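# Place the cart's parcel upright in the desk row's gap

## Task

On the desk, three parcels stand in a row with one empty slot between two of them. Take the parcel off the cart and set it in that slot, aligned with the row, with the arrows printed on its sides pointing upward. The three parcels already on the desk must stay where they are and upright; a slight shift is acceptable. Release the parcel and pull the robot away afterwards. Any parcel that topples or ends up tilted means failure, and the placement only counts if the parcel stays put without the robot supporting it.

## Robot and tools

ROBOT. A wheeled base with a vertical column, a head that tilts and carries two cameras, and two six-joint arms, each ending in a two-finger gripper. With arms folded it measures 0.73 m long, 0.62 m wide and 1.88 m tall, and its front sits 0.40 m ahead of the column. The base can only drive straight or spin in place, never sideways.

FRAMES. Base frame: origin on the floor under the column, midway between the drive wheels; x forward, y to the robot's left, z up. left_hand and right_hand are reported in this frame as the point where the fingers meet (fingertips reach 8 mm further). The hand's z axis is the finger direction (quat_wxyz rotates (0, 0, 1) onto it); its y axis runs along the opening. The odometry frame is the base frame as it was when the scene began.

TOOLS.
- execute_actions: "actions" is a list holding one action or nothing (empty list = just report state and images). "cameras" picks images: cam_head_left, cam_head_right, cam_left_wrist, cam_right_wrist, nav_camera, or all; omitted, null or ["all"] gives every camera, [] gives none. An action may contain "base", "joints" and "speeds"; its motions begin at once and may finish at different moments. No action runs past 15 s. An unknown key or an out-of-range number makes the whole call rejected with no motion.
- "base": exactly one relative command, measured from the base's position in the latest state report. translate_m: straight drive in metres, positive forward, -3 to 3. rotate_rad: spin in place in radians, positive = counter-clockwise seen from above (left), -3.2 to 3.2.
- "joints": a single dictionary for both arms and the head, keyed by joint name, each value an absolute target. head_tilt_rad -0.61 to 1.308 (0 about level, positive looks down). For left_ and right_ each: joint1_rad -2.879 to 2.879, joint2_rad 0 to 3.141, joint3_rad 0 to 3.019, joint4_rad -1.692 to 1.57, joint5_rad -1.57 to 1.57 (positive swings the hand toward the robot's right), joint6_rad -2.094 to 2.094 (positive rolls clockwise viewed from behind the hand), gripper_m 0 to 0.093 (fingertip gap in metres). Joint 1 rotates about a forward axis tilted 0.524 rad upward through the shoulder. Done tolerances: head ±0.03; joints 1-6 ±0.045, ±0.14, ±0.09, ±0.055, ±0.03, ±0.035; gripper ±0.003. A joint left out of an action may keep driving toward an earlier target.
- "speeds": optional caps for this action's base motion only: translate_m 0.05 to 0.8 m/s, rotate_rad 0.1 to 1 rad/s (defaults are the maxima). A base move needing more than 8.667 s is rejected. Arms ignore speeds.
- wait: "seconds" 0 to 10; nothing new is commanded; returns state and images.
- zoom_image: "camera" plus "region" [x0, y0, x1, y1] in pixels of that camera's latest full image (origin top-left, at most 504 by 504).
- finished_scene: "scene" number; ends the scene for good and reports success. Only call it once the parcel stands free and the robot is clear. A reply without any tool call ends everything.
If one result reports a stop, later motion, wait and finished_scene calls in the same reply are skipped.

ARM GEOMETRY. With joint 1 at -1.57 (left) or 1.57 (right) and joints 5, 6 at 0, an arm moves in a vertical plane facing forward, 0.23 m beside the column. Let a = j2 - 0.35, b = 1.05 + j2 - j3, c = b - j4 (c = 1.57 means fingers straight down). Hand forward = 0.12 + 0.39 sin a + 0.38 cos b + 0.25 cos c; height = 1.46 + 0.39 cos a - 0.38 sin b - 0.25 sin c. Example: j2, j3, j4 = 0.93, 0.78, 0.14 gives 0.60 m ahead, 1.21 m up. Real hands usually sag lower and nearer the column, up to 5 cm (about 12 cm with a heavy or far load). Reach is roughly 1 m from the shoulder, lowest about 0.47 m up; the floor is out of reach. Fingers-down loads: 3.2 kg near 0.4 m ahead (0.65-1.2 m up); 2 kg to 0.6 m ahead (0.65-1.25 m); 1 kg to 0.8 m (0.9-1.2 m); 0.3 kg to 0.6 m (0.65-1.6 m). Loads up to 0.2 kg tolerate fingers only 0.35 rad below horizontal. A gripper holds about 2-6 kg.

FINE MOTION. Targets within 0.03 rad of the current reading (0.08 for joints 2, 3) may not move at all. For gentle contact step about 0.05 rad per call from your last target. Fingers are 7 cm long; gripper body 10 cm wide, 7 cm thick; the wrist camera sticks out 11 cm on one side. To grip, command an opening smaller than the object; off_target is then normal. A reading 0.002 m or more above the target means something is held.

RESULTS. base_status/joint_status: done, off_target, contact_stop (base stalled), time_out, not_followed, limit_stop_at_motor_heat. "joint command not followed" with a "cause:" line means a self-collision check blocked an arm; back each moved joint off by 0.05 rad or more, or move the other arm. on_its_own lists uncommanded behaviour ("held at" = held target). Also: joint_positions, base_odometry (wheel-based, slip counts), turned_by_wheels vs turned_by_imu (a mismatch over ~4 % and 0.05 rad means collision or slip), base_tilt in degrees, motor_effort for left_wheel and right_wheel (% of max, peak in brackets), wheel_motors_off, the "pictures" line naming images in order, MOTOR HOT and OVER-TEMPERATURE FAULT warnings. Camera calibration is given in OpenCV form (images 504x504; T_world_to_cam maps base frame to camera).

AVOID. Never let the arms strike or squeeze each other. A blocked arm keeps pressing and can overheat; relieve it by resending its reported joint positions (a loaded arm drops a little each time). After contact_stop, reverse 0.05 m before retrying or turning. A desk top 0.30-1.20 m high can slide over the base and hit the column. About 3 s of hard base pushing cuts the wheel motors for 2 s. Do not drop, slam or knock parcels over; lower the parcel gently, open, then retreat.

Each tool is called after "Emit:" by a JSON object that holds its "api" and its "payload", one argument or row to a line.

## Session

Emit:
{"api": "execute_actions", "payload": {
  "actions": []
}}

Scene clock: 0.00 s.
base_odometry: x=+0.000 y=+0.000 heading=+0.000 (m, m, rad; odometry frame)
turned_by_wheels: +0.000 (rad since the last result)
turned_by_imu: +0.000 (rad since the last result)
base_tilt: forward=+0.6 right=+0.1 (deg)
base_status: not commanded
joint_positions: head_tilt_rad=+0.883 left_joint1_rad=-1.560 left_joint2_rad=+0.901 left_joint3_rad=+0.397 left_joint4_rad=-0.902 left_joint5_rad=-0.026 left_joint6_rad=+0.075 left_gripper_m=+0.095 right_joint1_rad=+1.593 right_joint2_rad=+0.896 right_joint3_rad=+0.394 right_joint4_rad=-0.992 right_joint5_rad=-0.027 right_joint6_rad=+0.007 right_gripper_m=+0.095
joint_status: not commanded
wheel_motors_off: 0
motor_effort: left_wheel=+3 right_wheel=+2 (%)
left_hand: x=+0.1446 y=+0.2314 z=+1.2453 quat_wxyz=(+0.427, -0.035, -0.904, +0.001) (m; base frame)
right_hand: x=+0.1302 y=-0.2165 z=+1.2639 quat_wxyz=(+0.467, +0.000, -0.884, -0.016) (m; base frame)
pictures: cam_head_left, cam_head_right, cam_left_wrist, cam_right_wrist, nav_camera
Images, in order (width x height): cam_head_left 504x504, cam_head_right 504x504, cam_left_wrist 504x504, cam_right_wrist 504x504, nav_camera 504x504.

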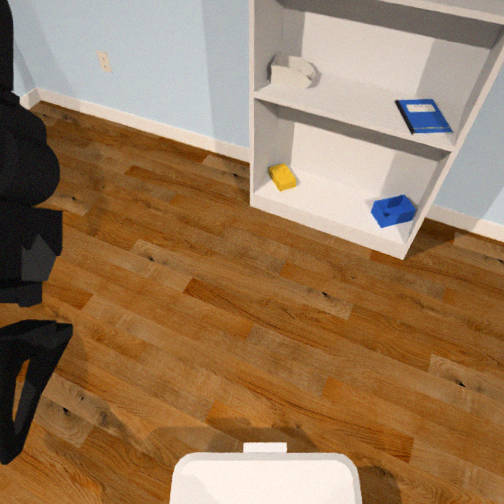

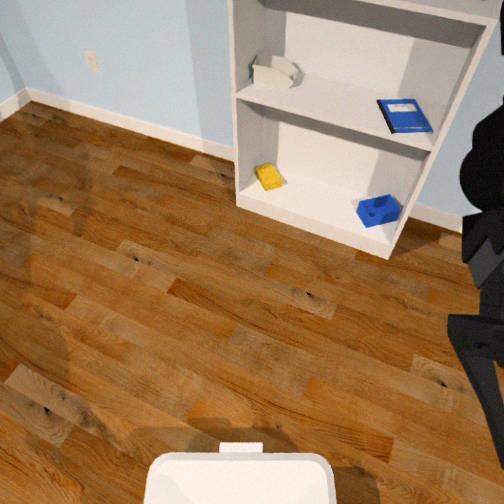

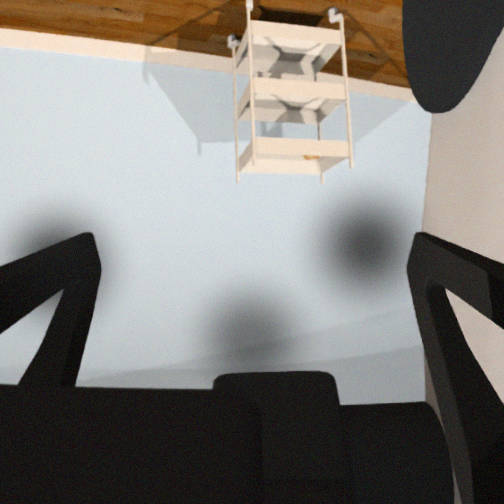

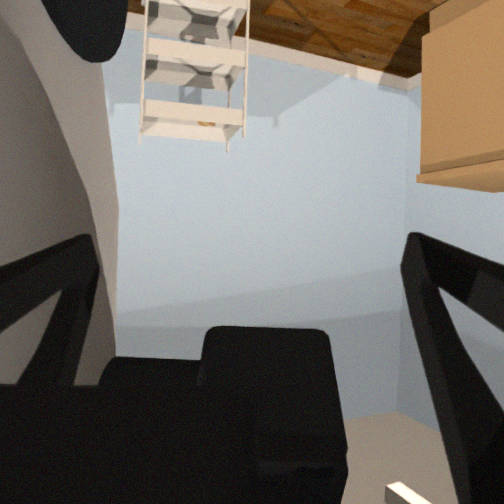

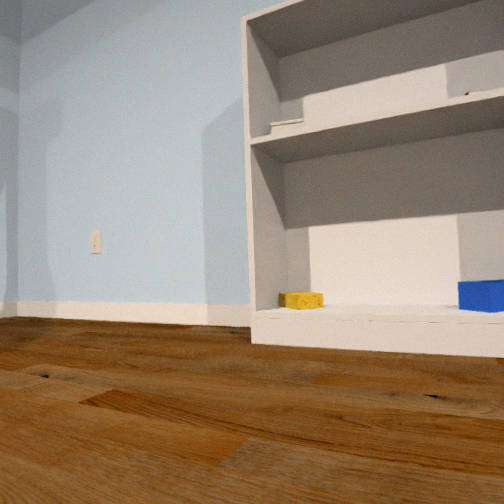

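Emit:
{"api": "execute_actions", "payload": {
  "actions": [
    {"base":{"rotate_rad":-2.7},"joints":{"head_tilt_rad":0.45}}
  ],
  "cameras": ["cam_head_left","cam_head_right","nav_camera"]
}}

Scene clock: 9.17 s.
base_odometry: x=+0.000 y=+0.000 heading=-2.699 (m, m, rad; odometry frame)
turned_by_wheels: -2.699 (rad since the last result)
turned_by_imu: -2.669 (rad since the last result)
base_tilt: forward=+0.5 right=+0.3 (deg)
base_status: done
joint_positions: head_tilt_rad=+0.469 left_joint1_rad=-1.560 left_joint2_rad=+0.901 left_joint3_rad=+0.397 left_joint4_rad=-0.902 left_joint5_rad=-0.026 left_joint6_rad=+0.075 left_gripper_m=+0.095 right_joint1_rad=+1.593 right_joint2_rad=+0.896 right_joint3_rad=+0.394 right_joint4_rad=-0.992 right_joint5_rad=-0.027 right_joint6_rad=+0.007 right_gripper_m=+0.095
joint_status: all done
wheel_motors_off: 0
motor_effort: left_wheel=+0(43) right_wheel=-1(50) (%)
left_hand: x=+0.1446 y=+0.2314 z=+1.2453 quat_wxyz=(+0.427, -0.035, -0.904, +0.001) (m; base frame)
right_hand: x=+0.1302 y=-0.2165 z=+1.2639 quat_wxyz=(+0.467, +0.000, -0.884, -0.016) (m; base frame)
pictures: cam_head_left, cam_head_right, nav_camera
camera_calibration (this result's frames):
cam_head_left: T_world_to_cam=[[0.00127086, -0.99999, -0.00436938, 0.047402], [-0.496888, 0.00316034, -0.867809, 1.37583], [0.867814, 0.00327396, -0.496879, 0.647922], [0, 0, 0, 1]] pos_world=[0.121299, 0.0409322, 1.51611]
cam_head_right: T_world_to_cam=[[0.0204454, -0.999789, 0.0018242, -0.0323089], [-0.49724, -0.0117513, -0.867533, 1.3705], [0.867372, 0.01683, -0.497376, 0.649847], [0, 0, 0, 1]] pos_world=[0.11847, -0.0271338, 1.51223]
Images, in order (width x height): cam_head_left 504x504, cam_head_right 504x504, nav_camera 504x504.

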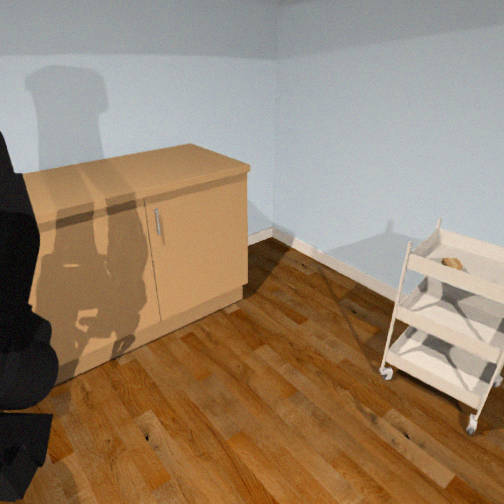

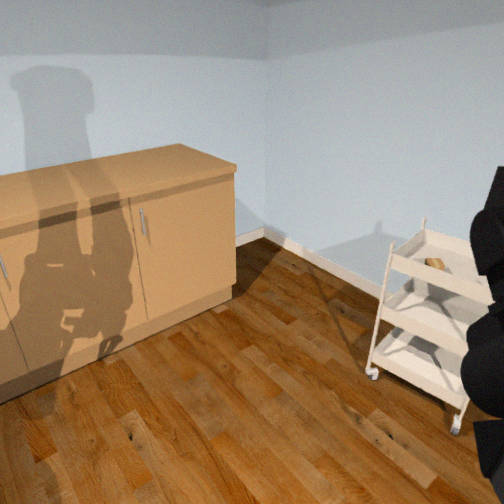

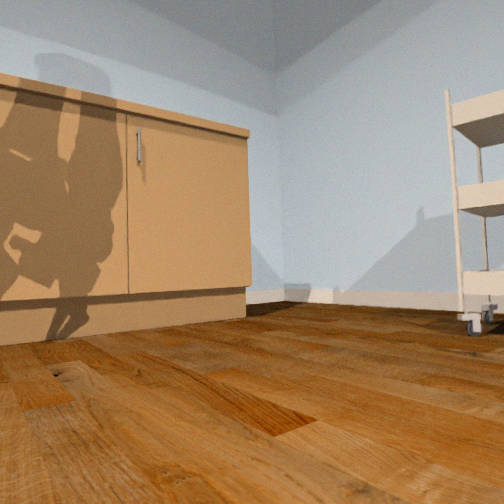

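Emit:
{"api": "execute_actions", "payload": {
  "actions": [
    {"base":{"rotate_rad":-0.95}}
  ],
  "cameras": ["cam_head_left","cam_head_right","nav_camera"]
}}

Scene clock: 22.83 s.
base_odometry: x=+0.000 y=+0.000 heading=+2.634 (m, m, rad; odometry frame)
turned_by_wheels: -0.949 (rad since the last result)
turned_by_imu: -0.941 (rad since the last result)
base_tilt: forward=+0.6 right=+0.3 (deg)
base_status: done
joint_positions: head_tilt_rad=+0.469 left_joint1_rad=-1.560 left_joint2_rad=+0.901 left_joint3_rad=+0.397 left_joint4_rad=-0.902 left_joint5_rad=-0.026 left_joint6_rad=+0.075 left_gripper_m=+0.095 right_joint1_rad=+1.593 right_joint2_rad=+0.896 right_joint3_rad=+0.394 right_joint4_rad=-0.992 right_joint5_rad=-0.027 right_joint6_rad=+0.007 right_gripper_m=+0.095
joint_status: not commanded
wheel_motors_off: 0
motor_effort: left_wheel=+0(26) right_wheel=+0(34) (%)
left_hand: x=+0.1446 y=+0.2314 z=+1.2453 quat_wxyz=(+0.427, -0.035, -0.904, +0.001) (m; base frame)
right_hand: x=+0.1302 y=-0.2165 z=+1.2639 quat_wxyz=(+0.467, +0.000, -0.884, -0.016) (m; base frame)
pictures: cam_head_left, cam_head_right, nav_camera
camera_calibration (this result's frames):
cam_head_left: T_world_to_cam=[[0.00127097, -0.99999, -0.00436935, 0.047402], [-0.496866, 0.00316034, -0.867821, 1.37585], [0.867826, 0.00327396, -0.496857, 0.647888], [0, 0, 0, 1]] pos_world=[0.121299, 0.0409322, 1.51611]
cam_head_right: T_world_to_cam=[[0.0204454, -0.999789, 0.00182471, -0.0323097], [-0.497219, -0.0117513, -0.867545, 1.37052], [0.867384, 0.01683, -0.497355, 0.649813], [0, 0, 0, 1]] pos_world=[0.118471, -0.0271338, 1.51223]
Images, in order (width x height): cam_head_left 504x504, cam_head_right 504x504, nav_camera 504x504.

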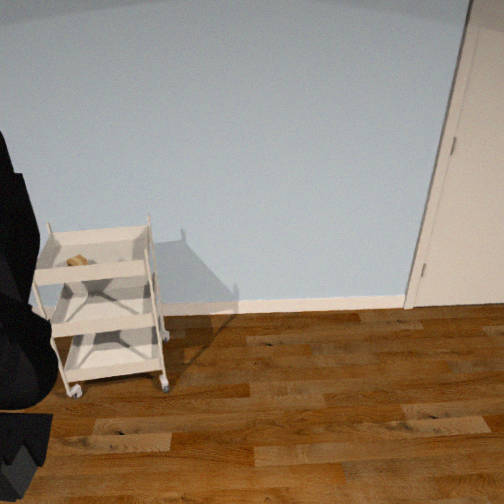

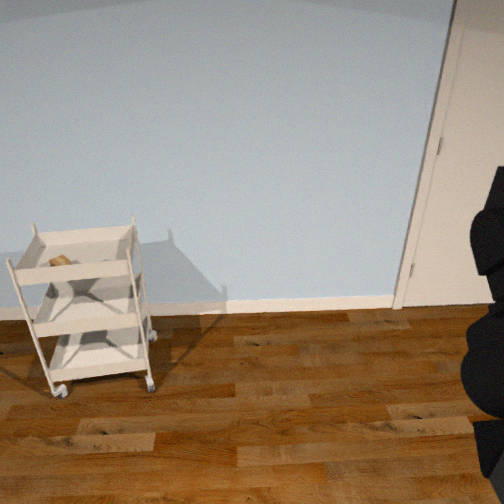

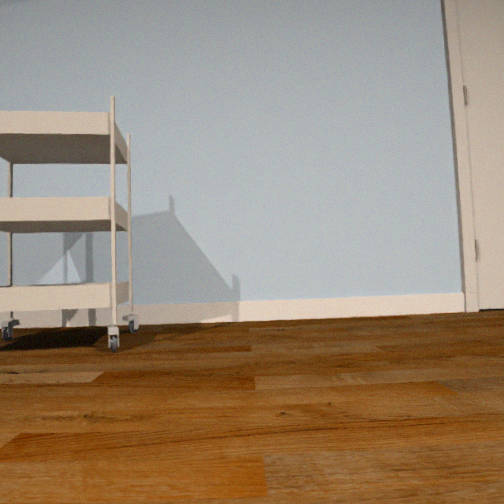

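Emit:
{"api": "execute_actions", "payload": {
  "actions": [
    {"base":{"rotate_rad":0.34},"joints":{"head_tilt_rad":0.85}}
  ],
  "cameras": []
}}

Emit:
{"api": "execute_actions", "payload": {
  "actions": [
    {"base":{"translate_m":0.9}}
  ],
  "cameras": ["cam_head_left","cam_head_right"]
}}

Emit:
{"api": "zoom_image", "payload": {
  "camera": "cam_head_right",
  "region": [40,100,290,350]
}}

Scene clock: 37.77 s.
base_odometry: x=+0.000 y=+0.000 heading=+2.974 (m, m, rad; odometry frame)
turned_by_wheels: +0.340 (rad since the last result)
turned_by_imu: +0.338 (rad since the last result)
base_tilt: forward=+0.5 right=+0.2 (deg)
base_status: done
joint_positions: head_tilt_rad=+0.851 left_joint1_rad=-1.560 left_joint2_rad=+0.901 left_joint3_rad=+0.397 left_joint4_rad=-0.902 left_joint5_rad=-0.026 left_joint6_rad=+0.075 left_gripper_m=+0.095 right_joint1_rad=+1.593 right_joint2_rad=+0.896 right_joint3_rad=+0.394 right_joint4_rad=-0.992 right_joint5_rad=-0.027 right_joint6_rad=+0.007 right_gripper_m=+0.095
joint_status: all done
wheel_motors_off: 0
motor_effort: left_wheel=+0(22) right_wheel=+0(26) (%)
left_hand: x=+0.1446 y=+0.2314 z=+1.2453 quat_wxyz=(+0.427, -0.035, -0.904, +0.001) (m; base frame)
right_hand: x=+0.1302 y=-0.2165 z=+1.2639 quat_wxyz=(+0.467, +0.000, -0.884, -0.016) (m; base frame)
pictures: none
No camera images: the call's "cameras" was empty. Leave "cameras" out to get every camera's image.

Scene clock: 40.70 s.
base_odometry: x=-0.887 y=+0.150 heading=+2.974 (m, m, rad; odometry frame)
turned_by_wheels: -0.001 (rad since the last result)
turned_by_imu: -0.002 (rad since the last result)
base_tilt: forward=+0.5 right=+0.3 (deg)
base_status: done
joint_positions: head_tilt_rad=+0.852 left_joint1_rad=-1.560 left_joint2_rad=+0.901 left_joint3_rad=+0.399 left_joint4_rad=-0.902 left_joint5_rad=-0.026 left_joint6_rad=+0.075 left_gripper_m=+0.095 right_joint1_rad=+1.593 right_joint2_rad=+0.896 right_joint3_rad=+0.396 right_joint4_rad=-0.992 right_joint5_rad=-0.027 right_joint6_rad=+0.007 right_gripper_m=+0.095
joint_status: not commanded
wheel_motors_off: 0
motor_effort: left_wheel=-1(44) right_wheel=+2(73) (%)
left_hand: x=+0.1456 y=+0.2314 z=+1.2450 quat_wxyz=(+0.426, -0.035, -0.904, +0.001) (m; base frame)
right_hand: x=+0.1312 y=-0.2165 z=+1.2635 quat_wxyz=(+0.466, +0.000, -0.885, -0.016) (m; base frame)
pictures: cam_head_left, cam_head_right
camera_calibration (this result's frames):
cam_head_left: T_world_to_cam=[[-0.000457004, -0.99999, -0.00452744, 0.0477318], [-0.785592, 0.00316034, -0.618736, 1.0067], [0.618744, 0.00327396, -0.785586, 1.10498], [0, 0, 0, 1]] pos_world=[0.107172, 0.0409322, 1.49116]
cam_head_right: T_world_to_cam=[[0.019642, -0.999789, -0.00596125, -0.0202791], [-0.785816, -0.0117513, -0.618348, 1.00119], [0.618148, 0.01683, -0.785882, 1.10661], [0, 0, 0, 1]] pos_world=[0.1031, -0.0271338, 1.48862]
Images, in order (width x height): cam_head_left 504x504, cam_head_right 504x504.

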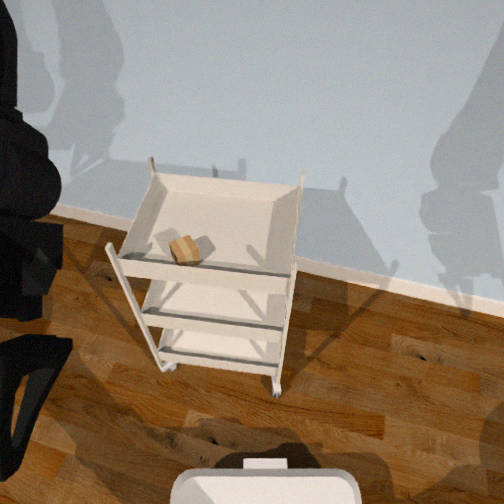

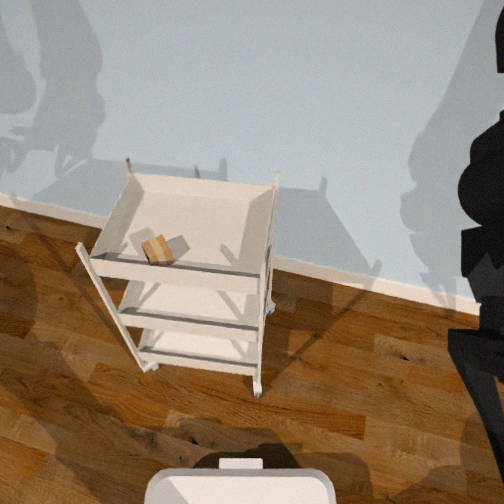

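Region (40, 100, 290, 350) of cam_head_right's 504x504 image, scaled by 2.016, with more detail than that image has.

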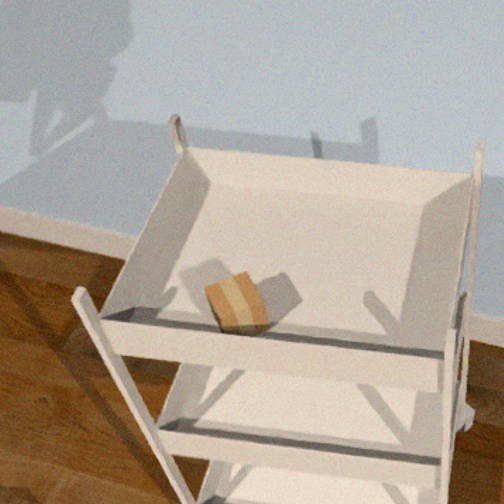

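Emit:
{"api": "execute_actions", "payload": {
  "actions": [
    {"joints":{"left_joint2_rad":1.35,"left_joint3_rad":1.7,"left_joint4_rad":-0.6}}
  ],
  "cameras": []
}}

Emit:
{"api": "execute_actions", "payload": {
  "actions": [
    {"joints":{"left_joint2_rad":1.87,"left_joint3_rad":1.92,"left_joint4_rad":-0.55,"left_joint5_rad":0,"left_joint6_rad":0}}
  ],
  "cameras": ["cam_head_left","cam_head_right","cam_left_wrist"]
}}

Scene clock: 57.77 s.
base_odometry: x=-0.887 y=+0.150 heading=+2.974 (m, m, rad; odometry frame)
turned_by_wheels: +0.000 (rad since the last result)
turned_by_imu: +0.000 (rad since the last result)
base_tilt: forward=+0.5 right=+0.2 (deg)
base_status: not commanded
joint_positions: head_tilt_rad=+0.852 left_joint1_rad=-1.560 left_joint2_rad=+1.339 left_joint3_rad=+1.680 left_joint4_rad=-0.600 left_joint5_rad=-0.026 left_joint6_rad=+0.075 left_gripper_m=+0.095 right_joint1_rad=+1.593 right_joint2_rad=+0.896 right_joint3_rad=+0.396 right_joint4_rad=-0.992 right_joint5_rad=-0.027 right_joint6_rad=+0.007 right_gripper_m=+0.095
joint_status: all done
wheel_motors_off: 0
motor_effort: left_wheel=-2(3) right_wheel=+2(2) (%)
left_hand: x=+0.8011 y=+0.2356 z=+1.1815 quat_wxyz=(-0.131, -0.033, -0.991, -0.023) (m; base frame)
right_hand: x=+0.1312 y=-0.2165 z=+1.2635 quat_wxyz=(+0.466, +0.000, -0.885, -0.016) (m; base frame)
pictures: none
No camera images: the call's "cameras" was empty. Leave "cameras" out to get every camera's image.

Scene clock: 59.47 s.
base_odometry: x=-0.887 y=+0.150 heading=+2.974 (m, m, rad; odometry frame)
turned_by_wheels: +0.000 (rad since the last result)
turned_by_imu: +0.000 (rad since the last result)
base_tilt: forward=+0.4 right=+0.1 (deg)
base_status: not commanded
joint_positions: head_tilt_rad=+0.852 left_joint1_rad=-1.560 left_joint2_rad=+1.864 left_joint3_rad=+1.902 left_joint4_rad=-0.555 left_joint5_rad=-0.002 left_joint6_rad=+0.007 left_gripper_m=+0.095 right_joint1_rad=+1.593 right_joint2_rad=+0.896 right_joint3_rad=+0.396 right_joint4_rad=-0.992 right_joint5_rad=-0.027 right_joint6_rad=+0.007 right_gripper_m=+0.095
joint_status: all done
wheel_motors_off: 0
motor_effort: left_wheel=-2(3) right_wheel=+3(3) (%)
left_hand: x=+0.7130 y=+0.2336 z=+0.9074 quat_wxyz=(-0.003, -0.001, -1.000, -0.006) (m; base frame)
right_hand: x=+0.1312 y=-0.2165 z=+1.2635 quat_wxyz=(+0.466, +0.000, -0.885, -0.016) (m; base frame)
pictures: cam_head_left, cam_head_right, cam_left_wrist
camera_calibration (this result's frames):
cam_head_left: T_world_to_cam=[[-0.000457004, -0.99999, -0.00452744, 0.0477318], [-0.785592, 0.00316034, -0.618736, 1.0067], [0.618744, 0.00327396, -0.785586, 1.10498], [0, 0, 0, 1]] pos_world=[0.107172, 0.0409322, 1.49116]
cam_head_right: T_world_to_cam=[[0.019642, -0.999789, -0.00596125, -0.0202791], [-0.785816, -0.0117513, -0.618348, 1.00119], [0.618148, 0.01683, -0.785882, 1.10661], [0, 0, 0, 1]] pos_world=[0.1031, -0.0271338, 1.48862]
cam_left_wrist: T_world_to_cam=[[0.000107, -0.999993, 0.00368613, 0.228751], [-0.806661, 0.00209224, 0.591011, 0.0396799], [-0.591014, -0.00303669, -0.806655, 1.2777], [0, 0, 0, 1]] pos_world=[0.787121, 0.232546, 1.00637]
Images, in order (width x height): cam_head_left 504x504, cam_head_right 504x504, cam_left_wrist 504x504.

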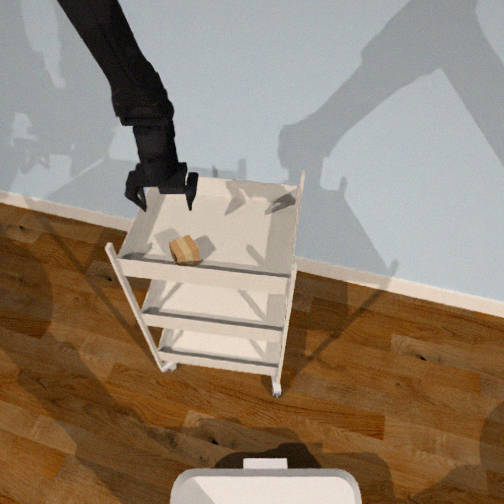

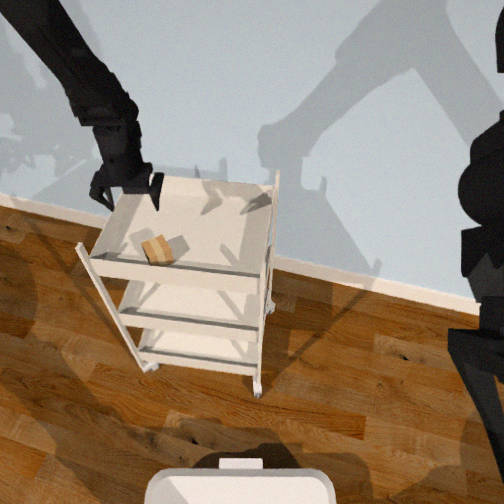

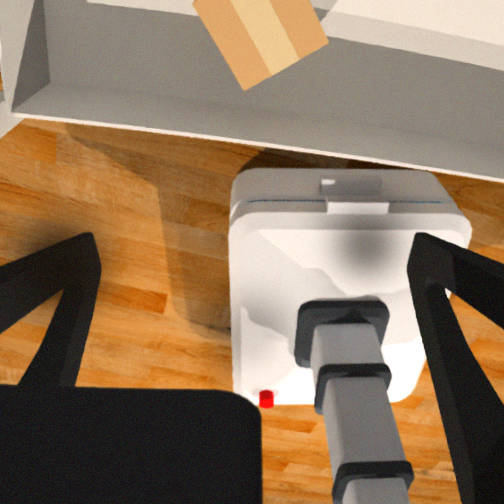

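Emit:
{"api": "execute_actions", "payload": {
  "actions": [
    {"base":{"translate_m":0.14}}
  ],
  "cameras": ["cam_head_left","cam_left_wrist"]
}}

Scene clock: 66.60 s.
base_odometry: x=-1.025 y=+0.174 heading=+2.973 (m, m, rad; odometry frame)
turned_by_wheels: -0.001 (rad since the last result)
turned_by_imu: -0.001 (rad since the last result)
base_tilt: forward=+0.6 right=+0.1 (deg)
base_status: done
joint_positions: head_tilt_rad=+0.852 left_joint1_rad=-1.560 left_joint2_rad=+1.864 left_joint3_rad=+1.904 left_joint4_rad=-0.554 left_joint5_rad=-0.002 left_joint6_rad=+0.007 left_gripper_m=+0.095 right_joint1_rad=+1.593 right_joint2_rad=+0.896 right_joint3_rad=+0.394 right_joint4_rad=-0.992 right_joint5_rad=-0.027 right_joint6_rad=+0.007 right_gripper_m=+0.095
joint_status: not commanded
wheel_motors_off: 0
motor_effort: left_wheel=-1(37) right_wheel=+0(43) (%)
left_hand: x=+0.7140 y=+0.2336 z=+0.9075 quat_wxyz=(-0.004, -0.001, -1.000, -0.006) (m; base frame)
right_hand: x=+0.1304 y=-0.2165 z=+1.2638 quat_wxyz=(+0.467, +0.000, -0.884, -0.016) (m; base frame)
pictures: cam_head_left, cam_left_wrist
camera_calibration (this result's frames):
cam_head_left: T_world_to_cam=[[-0.000457968, -0.99999, -0.00452734, 0.0477317], [-0.785724, 0.00316034, -0.618569, 1.00644], [0.618577, 0.00327396, -0.785718, 1.1052], [0, 0, 0, 1]] pos_world=[0.107162, 0.0409322, 1.49114]
cam_left_wrist: T_world_to_cam=[[0.0000767544, -0.999993, 0.00367374, 0.228788], [-0.808012, 0.00210242, 0.589163, 0.0430238], [-0.589167, -0.00301364, -0.808006, 1.27823], [0, 0, 0, 1]] pos_world=[0.787835, 0.232548, 1.00663]
Images, in order (width x height): cam_head_left 504x504, cam_left_wrist 504x504.

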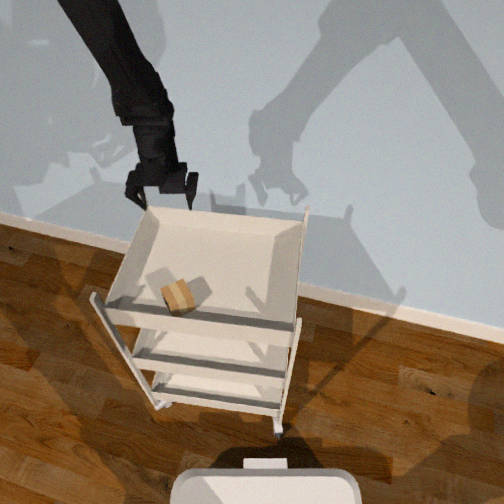

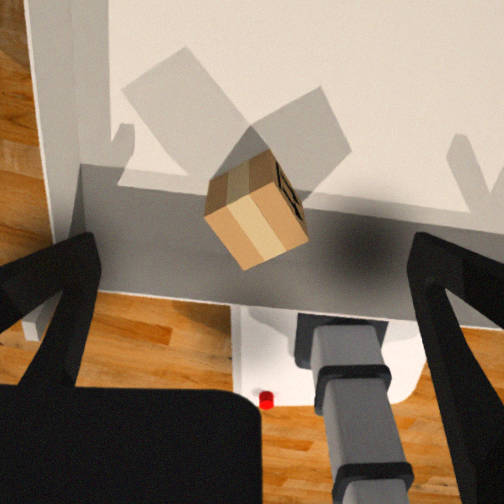

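Emit:
{"api": "zoom_image", "payload": {
  "camera": "cam_left_wrist",
  "region": [240,140,340,260]
}}

Emit:
{"api": "zoom_image", "payload": {
  "camera": "cam_head_left",
  "region": [140,260,220,340]
}}

Region (240, 140, 340, 260) of cam_left_wrist's 504x504 image, scaled by 4.200, with more detail than that image has.

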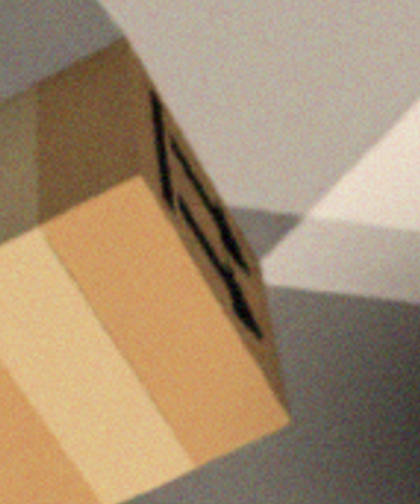

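Region (140, 260, 220, 340) of cam_head_left's 504x504 image, scaled by 6.300, with more detail than that image has.

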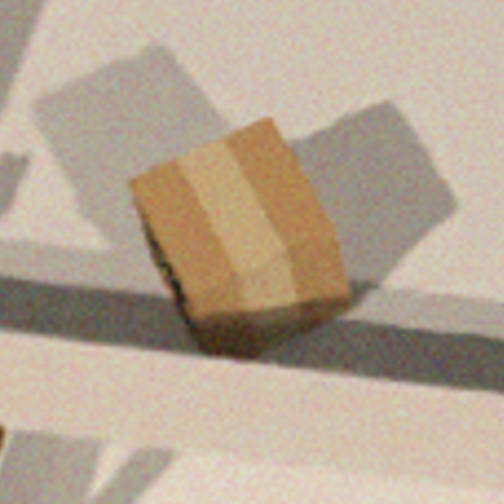

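Emit:
{"api": "execute_actions", "payload": {
  "actions": [
    {"joints":{"left_joint2_rad":2.03,"left_joint3_rad":1.76,"left_joint4_rad":-0.24,"left_joint6_rad":-0.47}}
  ],
  "cameras": ["cam_head_left","cam_left_wrist"]
}}

Scene clock: 115.67 s.
base_odometry: x=-1.025 y=+0.174 heading=+2.973 (m, m, rad; odometry frame)
turned_by_wheels: +0.000 (rad since the last result)
turned_by_imu: +0.000 (rad since the last result)
base_tilt: forward=+0.5 right=+0.2 (deg)
base_status: not commanded
joint_positions: head_tilt_rad=+0.852 left_joint1_rad=-1.560 left_joint2_rad=+2.029 left_joint3_rad=+1.753 left_joint4_rad=-0.246 left_joint5_rad=-0.002 left_joint6_rad=-0.463 left_gripper_m=+0.095 right_joint1_rad=+1.593 right_joint2_rad=+0.896 right_joint3_rad=+0.394 right_joint4_rad=-0.992 right_joint5_rad=-0.027 right_joint6_rad=+0.007 right_gripper_m=+0.095
joint_status: all done
wheel_motors_off: 0
motor_effort: left_wheel=-1(1) right_wheel=+0(1) (%)
left_hand: x=+0.6000 y=+0.2341 z=+0.7971 quat_wxyz=(-0.002, +0.232, -0.973, -0.006) (m; base frame)
right_hand: x=+0.1304 y=-0.2165 z=+1.2638 quat_wxyz=(+0.467, +0.000, -0.884, -0.016) (m; base frame)
pictures: cam_head_left, cam_left_wrist
camera_calibration (this result's frames):
cam_head_left: T_world_to_cam=[[-0.000457968, -0.99999, -0.00452734, 0.0477317], [-0.785724, 0.00316034, -0.618569, 1.00644], [0.618577, 0.00327396, -0.785718, 1.1052], [0, 0, 0, 1]] pos_world=[0.107162, 0.0409322, 1.49114]
cam_left_wrist: T_world_to_cam=[[0.452963, -0.891511, 0.00565261, -0.0690825], [-0.720776, -0.362469, 0.590845, 0.0476679], [-0.524696, -0.271705, -0.806766, 1.14505], [0, 0, 0, 1]] pos_world=[0.666454, 0.266807, 0.896015]
Images, in order (width x height): cam_head_left 504x504, cam_left_wrist 504x504.

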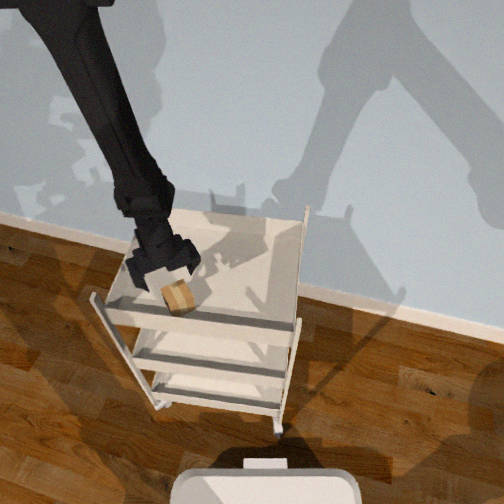

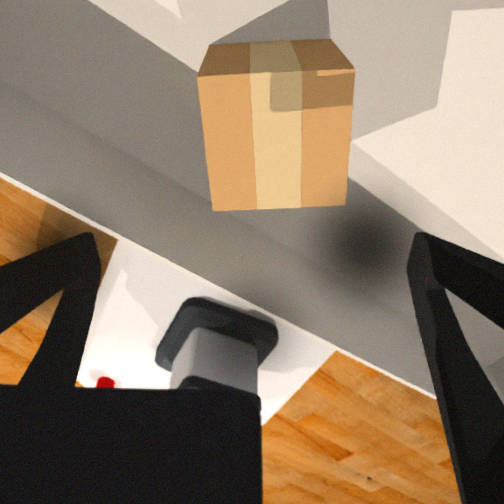

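Emit:
{"api": "execute_actions", "payload": {
  "actions": [
    {"base":{"rotate_rad":-0.018},"joints":{"left_joint2_rad":2.2,"left_joint3_rad":1.97,"left_joint4_rad":-0.29}}
  ],
  "cameras": ["cam_left_wrist"]
}}

Emit:
{"api": "execute_actions", "payload": {
  "actions": [
    {"joints":{"left_joint2_rad":2.35,"left_joint3_rad":2.18,"left_joint4_rad":-0.34}}
  ],
  "cameras": ["cam_head_left","cam_left_wrist"]
}}

Scene clock: 125.93 s.
base_odometry: x=-1.026 y=+0.174 heading=+2.956 (m, m, rad; odometry frame)
turned_by_wheels: -0.016 (rad since the last result)
turned_by_imu: -0.016 (rad since the last result)
base_tilt: forward=+0.5 right=+0.1 (deg)
base_status: done
joint_positions: head_tilt_rad=+0.852 left_joint1_rad=-1.562 left_joint2_rad=+2.208 left_joint3_rad=+1.954 left_joint4_rad=-0.286 left_joint5_rad=-0.002 left_joint6_rad=-0.463 left_gripper_m=+0.095 right_joint1_rad=+1.593 right_joint2_rad=+0.896 right_joint3_rad=+0.394 right_joint4_rad=-0.992 right_joint5_rad=-0.027 right_joint6_rad=+0.007 right_gripper_m=+0.095
joint_status: all done
wheel_motors_off: 0
motor_effort: left_wheel=+1(34) right_wheel=-1(46) (%)
left_hand: x=+0.5901 y=+0.2330 z=+0.7318 quat_wxyz=(+0.007, +0.232, -0.973, -0.007) (m; base frame)
right_hand: x=+0.1302 y=-0.2165 z=+1.2639 quat_wxyz=(+0.467, +0.000, -0.884, -0.016) (m; base frame)
pictures: cam_left_wrist
camera_calibration (this result's frames):
cam_left_wrist: T_world_to_cam=[[0.452295, -0.891868, -0.000909235, -0.0599478], [-0.710351, -0.360858, 0.604304, 0.0623226], [-0.539287, -0.272678, -0.796753, 1.08841], [0, 0, 0, 1]] pos_world=[0.658351, 0.265809, 0.829479]
Images, in order (width x height): cam_left_wrist 504x504.

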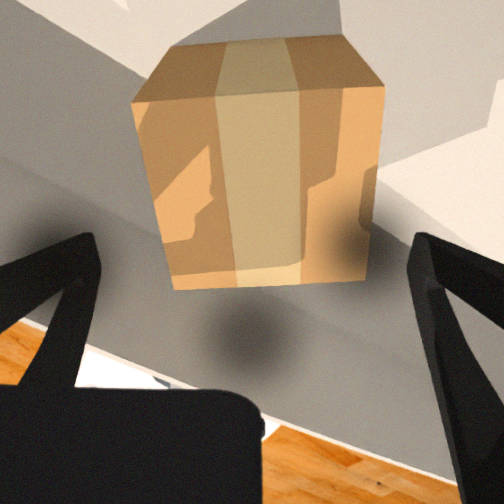

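Scene clock: 126.77 s.
base_odometry: x=-1.026 y=+0.174 heading=+2.956 (m, m, rad; odometry frame)
turned_by_wheels: +0.000 (rad since the last result)
turned_by_imu: +0.000 (rad since the last result)
base_tilt: forward=+0.6 right=+0.3 (deg)
base_status: not commanded
joint_positions: head_tilt_rad=+0.852 left_joint1_rad=-1.561 left_joint2_rad=+2.346 left_joint3_rad=+2.158 left_joint4_rad=-0.334 left_joint5_rad=-0.002 left_joint6_rad=-0.461 left_gripper_m=+0.095 right_joint1_rad=+1.593 right_joint2_rad=+0.896 right_joint3_rad=+0.394 right_joint4_rad=-0.992 right_joint5_rad=-0.027 right_joint6_rad=+0.007 right_gripper_m=+0.095
joint_status: all done
wheel_motors_off: 0
motor_effort: left_wheel=+2(2) right_wheel=-2(3) (%)
left_hand: x=+0.5999 y=+0.2337 z=+0.6896 quat_wxyz=(-0.002, +0.231, -0.973, -0.005) (m; base frame)
right_hand: x=+0.1302 y=-0.2165 z=+1.2639 quat_wxyz=(+0.467, +0.000, -0.884, -0.016) (m; base frame)
pictures: cam_head_left, cam_left_wrist
camera_calibration (this result's frames):
cam_head_left: T_world_to_cam=[[-0.000457968, -0.99999, -0.00452734, 0.0477317], [-0.785724, 0.00316034, -0.618569, 1.00644], [0.618577, 0.00327396, -0.785718, 1.1052], [0, 0, 0, 1]] pos_world=[0.107162, 0.0409322, 1.49114]
cam_left_wrist: T_world_to_cam=[[0.450922, -0.892537, 0.00682174, -0.0680933], [-0.721593, -0.360039, 0.591333, 0.110502], [-0.525331, -0.271568, -0.806398, 1.05826], [0, 0, 0, 1]] pos_world=[0.666381, 0.2664, 0.788504]
Images, in order (width x height): cam_head_left 504x504, cam_left_wrist 504x504.

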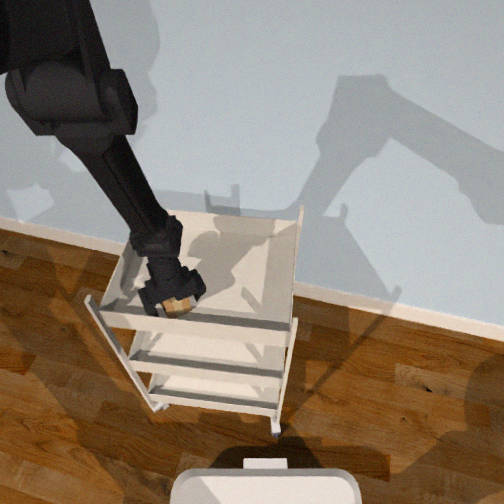

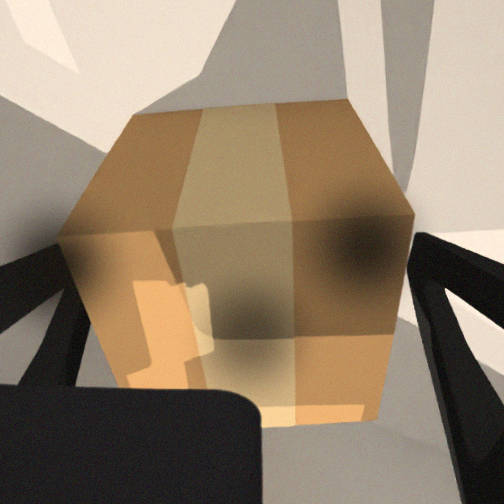

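Emit:
{"api": "execute_actions", "payload": {
  "actions": [
    {"joints":{"left_gripper_m":0.045}}
  ],
  "cameras": []
}}

Emit:
{"api": "execute_actions", "payload": {
  "actions": [
    {"joints":{"left_joint2_rad":1.85,"left_joint3_rad":1.65,"left_joint4_rad":-0.3}}
  ],
  "cameras": ["cam_left_wrist"]
}}

Emit:
{"api": "execute_actions", "payload": {
  "actions": [
    {"base":{"translate_m":-0.5},"joints":{"head_tilt_rad":0.4,"left_joint2_rad":1.3,"left_joint3_rad":0.95,"left_joint4_rad":-0.17}}
  ],
  "cameras": []
}}

Emit:
{"api": "execute_actions", "payload": {
  "actions": [
    {"base":{"rotate_rad":-1.4}}
  ]
}}

Scene clock: 136.67 s.
base_odometry: x=-1.026 y=+0.174 heading=+2.956 (m, m, rad; odometry frame)
turned_by_wheels: +0.000 (rad since the last result)
turned_by_imu: +0.000 (rad since the last result)
base_tilt: forward=+0.5 right=+0.3 (deg)
base_status: not commanded
joint_positions: head_tilt_rad=+0.852 left_joint1_rad=-1.561 left_joint2_rad=+2.346 left_joint3_rad=+2.158 left_joint4_rad=-0.334 left_joint5_rad=-0.001 left_joint6_rad=-0.462 left_gripper_m=+0.058 right_joint1_rad=+1.593 right_joint2_rad=+0.896 right_joint3_rad=+0.394 right_joint4_rad=-0.992 right_joint5_rad=-0.027 right_joint6_rad=+0.007 right_gripper_m=+0.095
joint_status: left_gripper_m off_target (ended at +0.058, target +0.045)
wheel_motors_off: 0
motor_effort: left_wheel=+2(2) right_wheel=-3(2) (%)
left_hand: x=+0.5999 y=+0.2336 z=+0.6896 quat_wxyz=(-0.002, +0.231, -0.973, -0.005) (m; base frame)
right_hand: x=+0.1302 y=-0.2165 z=+1.2639 quat_wxyz=(+0.467, +0.000, -0.884, -0.016) (m; base frame)
pictures: none
No camera images: the call's "cameras" was empty. Leave "cameras" out to get every camera's image.

Scene clock: 138.23 s.
base_odometry: x=-1.026 y=+0.174 heading=+2.956 (m, m, rad; odometry frame)
turned_by_wheels: +0.000 (rad since the last result)
turned_by_imu: +0.000 (rad since the last result)
base_tilt: forward=+0.6 right=+0.0 (deg)
base_status: not commanded
joint_positions: head_tilt_rad=+0.852 left_joint1_rad=-1.561 left_joint2_rad=+1.854 left_joint3_rad=+1.647 left_joint4_rad=-0.300 left_joint5_rad=-0.001 left_joint6_rad=-0.462 left_gripper_m=+0.058 right_joint1_rad=+1.593 right_joint2_rad=+0.896 right_joint3_rad=+0.394 right_joint4_rad=-0.992 right_joint5_rad=-0.027 right_joint6_rad=+0.007 right_gripper_m=+0.095
joint_status: all done
wheel_motors_off: 0
motor_effort: left_wheel=+2(2) right_wheel=-3(4) (%)
left_hand: x=+0.6310 y=+0.2322 z=+0.8718 quat_wxyz=(-0.009, +0.231, -0.973, -0.003) (m; base frame)
right_hand: x=+0.1302 y=-0.2165 z=+1.2639 quat_wxyz=(+0.467, +0.000, -0.884, -0.016) (m; base frame)
pictures: cam_left_wrist
camera_calibration (this result's frames):
cam_left_wrist: T_world_to_cam=[[0.451323, -0.892245, 0.0143328, -0.0915777], [-0.730313, -0.360088, 0.580499, 0.0396906], [-0.512787, -0.27246, -0.814135, 1.22017], [0, 0, 0, 1]] pos_world=[0.696006, 0.265031, 0.971657]
Images, in order (width x height): cam_left_wrist 504x504.

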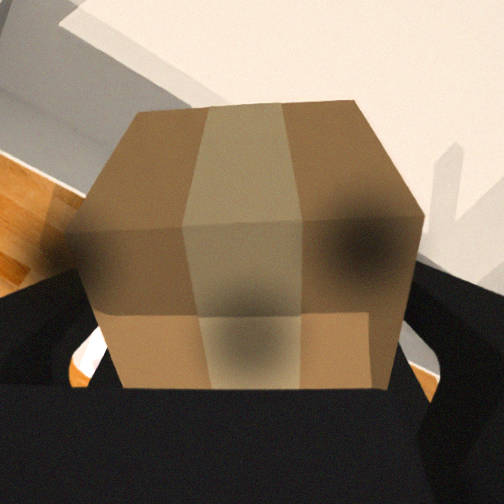

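Scene clock: 140.57 s.
base_odometry: x=-0.534 y=+0.082 heading=+2.955 (m, m, rad; odometry frame)
turned_by_wheels: -0.001 (rad since the last result)
turned_by_imu: -0.001 (rad since the last result)
base_tilt: forward=+0.7 right=+0.2 (deg)
base_status: done
joint_positions: head_tilt_rad=+0.418 left_joint1_rad=-1.561 left_joint2_rad=+1.307 left_joint3_rad=+0.938 left_joint4_rad=-0.172 left_joint5_rad=-0.001 left_joint6_rad=-0.462 left_gripper_m=+0.058 right_joint1_rad=+1.593 right_joint2_rad=+0.896 right_joint3_rad=+0.392 right_joint4_rad=-0.992 right_joint5_rad=-0.027 right_joint6_rad=+0.007 right_gripper_m=+0.095
joint_status: all done
wheel_motors_off: 0
motor_effort: left_wheel=-1(48) right_wheel=+1(70) (%)
left_hand: x=+0.4937 y=+0.2301 z=+1.0534 quat_wxyz=(+0.007, +0.231, -0.973, -0.007) (m; base frame)
right_hand: x=+0.1290 y=-0.2165 z=+1.2644 quat_wxyz=(+0.468, +0.000, -0.884, -0.016) (m; base frame)
pictures: none
No camera images: the call's "cameras" was empty. Leave "cameras" out to get every camera's image.

Scene clock: 143.27 s.
base_odometry: x=-0.534 y=+0.082 heading=+1.555 (m, m, rad; odometry frame)
turned_by_wheels: -1.400 (rad since the last result)
turned_by_imu: -1.382 (rad since the last result)
base_tilt: forward=+0.6 right=+0.2 (deg)
base_status: done
joint_positions: head_tilt_rad=+0.418 left_joint1_rad=-1.559 left_joint2_rad=+1.307 left_joint3_rad=+0.945 left_joint4_rad=-0.172 left_joint5_rad=-0.001 left_joint6_rad=-0.462 left_gripper_m=+0.058 right_joint1_rad=+1.593 right_joint2_rad=+0.896 right_joint3_rad=+0.392 right_joint4_rad=-0.992 right_joint5_rad=-0.027 right_joint6_rad=+0.007 right_gripper_m=+0.095
joint_status: not commanded
wheel_motors_off: 0
motor_effort: left_wheel=+0(45) right_wheel=+0(50) (%)
left_hand: x=+0.4983 y=+0.2314 z=+1.0538 quat_wxyz=(+0.004, +0.232, -0.973, -0.007) (m; base frame)
right_hand: x=+0.1290 y=-0.2165 z=+1.2644 quat_wxyz=(+0.468, +0.000, -0.884, -0.016) (m; base frame)
pictures: cam_head_left, cam_head_right, cam_left_wrist, cam_right_wrist, nav_camera
camera_calibration (this result's frames):
cam_head_left: T_world_to_cam=[[0.00148793, -0.99999, -0.0043003, 0.0472848], [-0.452837, 0.00316034, -0.891588, 1.41025], [0.891592, 0.00327396, -0.452828, 0.578894], [0, 0, 0, 1]] pos_world=[0.122405, 0.0409322, 1.5197]
cam_head_right: T_world_to_cam=[[0.0203285, -0.999789, 0.00284508, -0.0338752], [-0.453203, -0.0117513, -0.89133, 1.40495], [0.891175, 0.01683, -0.453347, 0.580852], [0, 0, 0, 1]] pos_world=[0.119774, -0.0271338, 1.51569]
cam_left_wrist: T_world_to_cam=[[0.452766, -0.891629, 0.000449584, -0.0212487], [-0.713831, -0.362179, 0.599393, -0.190879], [-0.534273, -0.271706, -0.800455, 1.29615], [0, 0, 0, 1]] pos_world=[0.565863, 0.264093, 1.15193]
cam_right_wrist: T_world_to_cam=[[-0.0180678, -0.999587, -0.0223557, -0.182362], [0.026302, -0.0228268, 0.999393, -1.26243], [-0.999491, 0.0174689, 0.0267036, 0.222949], [0, 0, 0, 1]] pos_world=[0.252745, -0.214998, 1.25163]
Images, in order (width x height): cam_head_left 504x504, cam_head_right 504x504, cam_left_wrist 504x504, cam_right_wrist 504x504, nav_camera 504x504.

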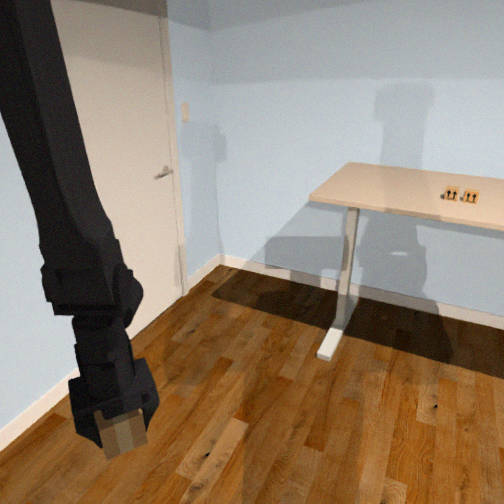

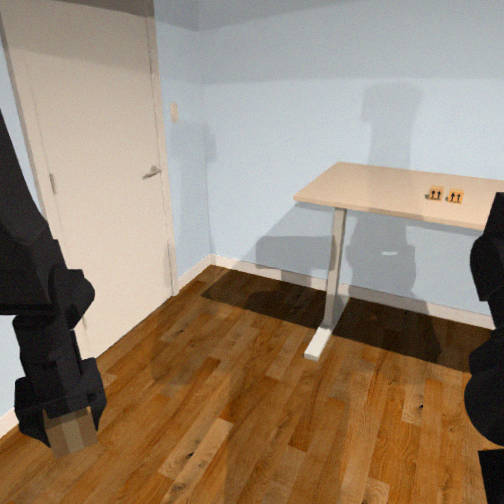

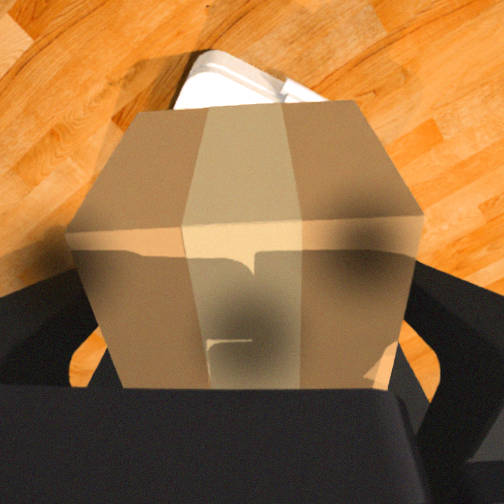

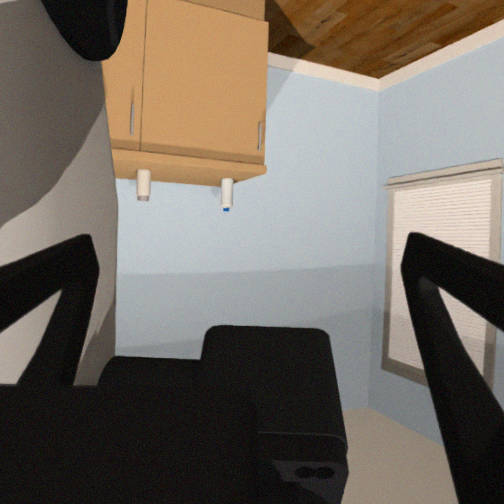

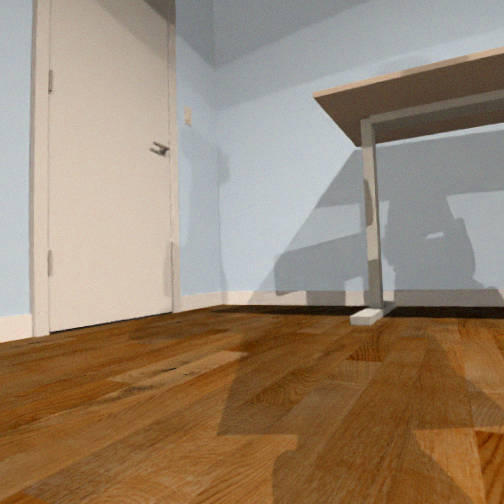

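Emit:
{"api": "execute_actions", "payload": {
  "actions": [
    {"base":{"rotate_rad":-0.79},"joints":{"left_joint6_rad":1.57,"left_joint2_rad":1.15,"left_joint3_rad":0.9,"left_joint4_rad":-0.27}}
  ],
  "cameras": ["cam_head_left"]
}}

Emit:
{"api": "execute_actions", "payload": {
  "actions": [
    {"base":{"translate_m":1.11},"joints":{"head_tilt_rad":0.7}}
  ],
  "cameras": []
}}

Emit:
{"api": "execute_actions", "payload": {
  "actions": [
    {"base":{"rotate_rad":0.34}}
  ],
  "cameras": ["cam_head_left","cam_head_right"]
}}

Scene clock: 165.13 s.
base_odometry: x=-0.534 y=+0.082 heading=+0.766 (m, m, rad; odometry frame)
turned_by_wheels: -0.790 (rad since the last result)
turned_by_imu: -0.782 (rad since the last result)
base_tilt: forward=+0.6 right=+0.2 (deg)
base_status: done
joint_positions: head_tilt_rad=+0.418 left_joint1_rad=-1.559 left_joint2_rad=+1.140 left_joint3_rad=+0.894 left_joint4_rad=-0.274 left_joint5_rad=-0.001 left_joint6_rad=+1.562 left_gripper_m=+0.058 right_joint1_rad=+1.593 right_joint2_rad=+0.896 right_joint3_rad=+0.392 right_joint4_rad=-0.992 right_joint5_rad=-0.027 right_joint6_rad=+0.007 right_gripper_m=+0.095
joint_status: all done
wheel_motors_off: 0
motor_effort: left_wheel=+0(27) right_wheel=-1(36) (%)
left_hand: x=+0.5036 y=+0.2310 z=+1.1126 quat_wxyz=(+0.003, -0.702, -0.712, -0.005) (m; base frame)
right_hand: x=+0.1292 y=-0.2165 z=+1.2643 quat_wxyz=(+0.468, +0.000, -0.884, -0.016) (m; base frame)
pictures: cam_head_left
camera_calibration (this result's frames):
cam_head_left: T_world_to_cam=[[0.00148793, -0.99999, -0.0043003, 0.0472848], [-0.452837, 0.00316034, -0.891588, 1.41025], [0.891592, 0.00327396, -0.452828, 0.578894], [0, 0, 0, 1]] pos_world=[0.122405, 0.0409322, 1.5197]
Images, in order (width x height): cam_head_left 504x504.

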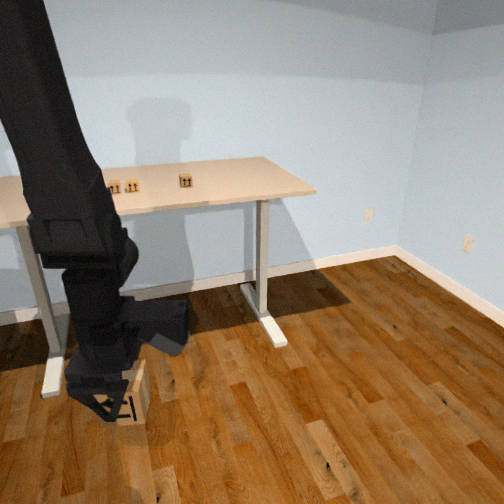

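Scene clock: 168.40 s.
base_odometry: x=+0.266 y=+0.851 heading=+0.765 (m, m, rad; odometry frame)
turned_by_wheels: +0.000 (rad since the last result)
turned_by_imu: -0.002 (rad since the last result)
base_tilt: forward=+0.6 right=+0.0 (deg)
base_status: done
joint_positions: head_tilt_rad=+0.703 left_joint1_rad=-1.559 left_joint2_rad=+1.143 left_joint3_rad=+0.894 left_joint4_rad=-0.274 left_joint5_rad=-0.001 left_joint6_rad=+1.563 left_gripper_m=+0.058 right_joint1_rad=+1.593 right_joint2_rad=+0.896 right_joint3_rad=+0.394 right_joint4_rad=-0.992 right_joint5_rad=-0.027 right_joint6_rad=+0.007 right_gripper_m=+0.095
joint_status: all done
wheel_motors_off: 0
motor_effort: left_wheel=+0(51) right_wheel=+1(64) (%)
left_hand: x=+0.5029 y=+0.2310 z=+1.1117 quat_wxyz=(+0.004, -0.702, -0.712, -0.005) (m; base frame)
right_hand: x=+0.1302 y=-0.2165 z=+1.2639 quat_wxyz=(+0.467, +0.000, -0.884, -0.016) (m; base frame)
pictures: none
No camera images: the call's "cameras" was empty. Leave "cameras" out to get every camera's image.

Scene clock: 169.90 s.
base_odometry: x=+0.266 y=+0.851 heading=+1.105 (m, m, rad; odometry frame)
turned_by_wheels: +0.339 (rad since the last result)
turned_by_imu: +0.333 (rad since the last result)
base_tilt: forward=+0.5 right=+0.3 (deg)
base_status: done
joint_positions: head_tilt_rad=+0.703 left_joint1_rad=-1.559 left_joint2_rad=+1.143 left_joint3_rad=+0.894 left_joint4_rad=-0.274 left_joint5_rad=-0.001 left_joint6_rad=+1.563 left_gripper_m=+0.058 right_joint1_rad=+1.593 right_joint2_rad=+0.896 right_joint3_rad=+0.394 right_joint4_rad=-0.992 right_joint5_rad=-0.027 right_joint6_rad=+0.007 right_gripper_m=+0.095
joint_status: not commanded
wheel_motors_off: 0
motor_effort: left_wheel=-1(45) right_wheel=+0(43) (%)
left_hand: x=+0.5029 y=+0.2306 z=+1.1117 quat_wxyz=(+0.004, -0.702, -0.712, -0.004) (m; base frame)
right_hand: x=+0.1302 y=-0.2165 z=+1.2639 quat_wxyz=(+0.467, +0.000, -0.884, -0.016) (m; base frame)
pictures: cam_head_left, cam_head_right
camera_calibration (this result's frames):
cam_head_left: T_world_to_cam=[[0.000219511, -0.99999, -0.00454515, 0.0477253], [-0.68514, 0.00316034, -0.728404, 1.17056], [0.728411, 0.00327396, -0.685133, 0.944803], [0, 0, 0, 1]] pos_world=[0.113784, 0.0409322, 1.50017]
cam_head_right: T_world_to_cam=[[0.0203089, -0.999789, -0.00298224, -0.0249001], [-0.685419, -0.0117513, -0.728054, 1.16511], [0.727865, 0.01683, -0.685513, 0.946554], [0, 0, 0, 1]] pos_world=[0.110132, -0.0271338, 1.49707]
Images, in order (width x height): cam_head_left 504x504, cam_head_right 504x504.

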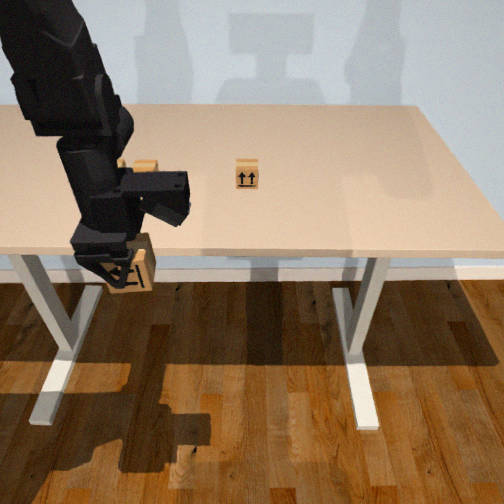

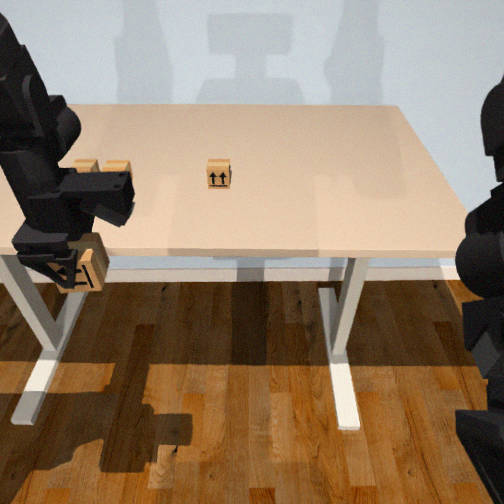

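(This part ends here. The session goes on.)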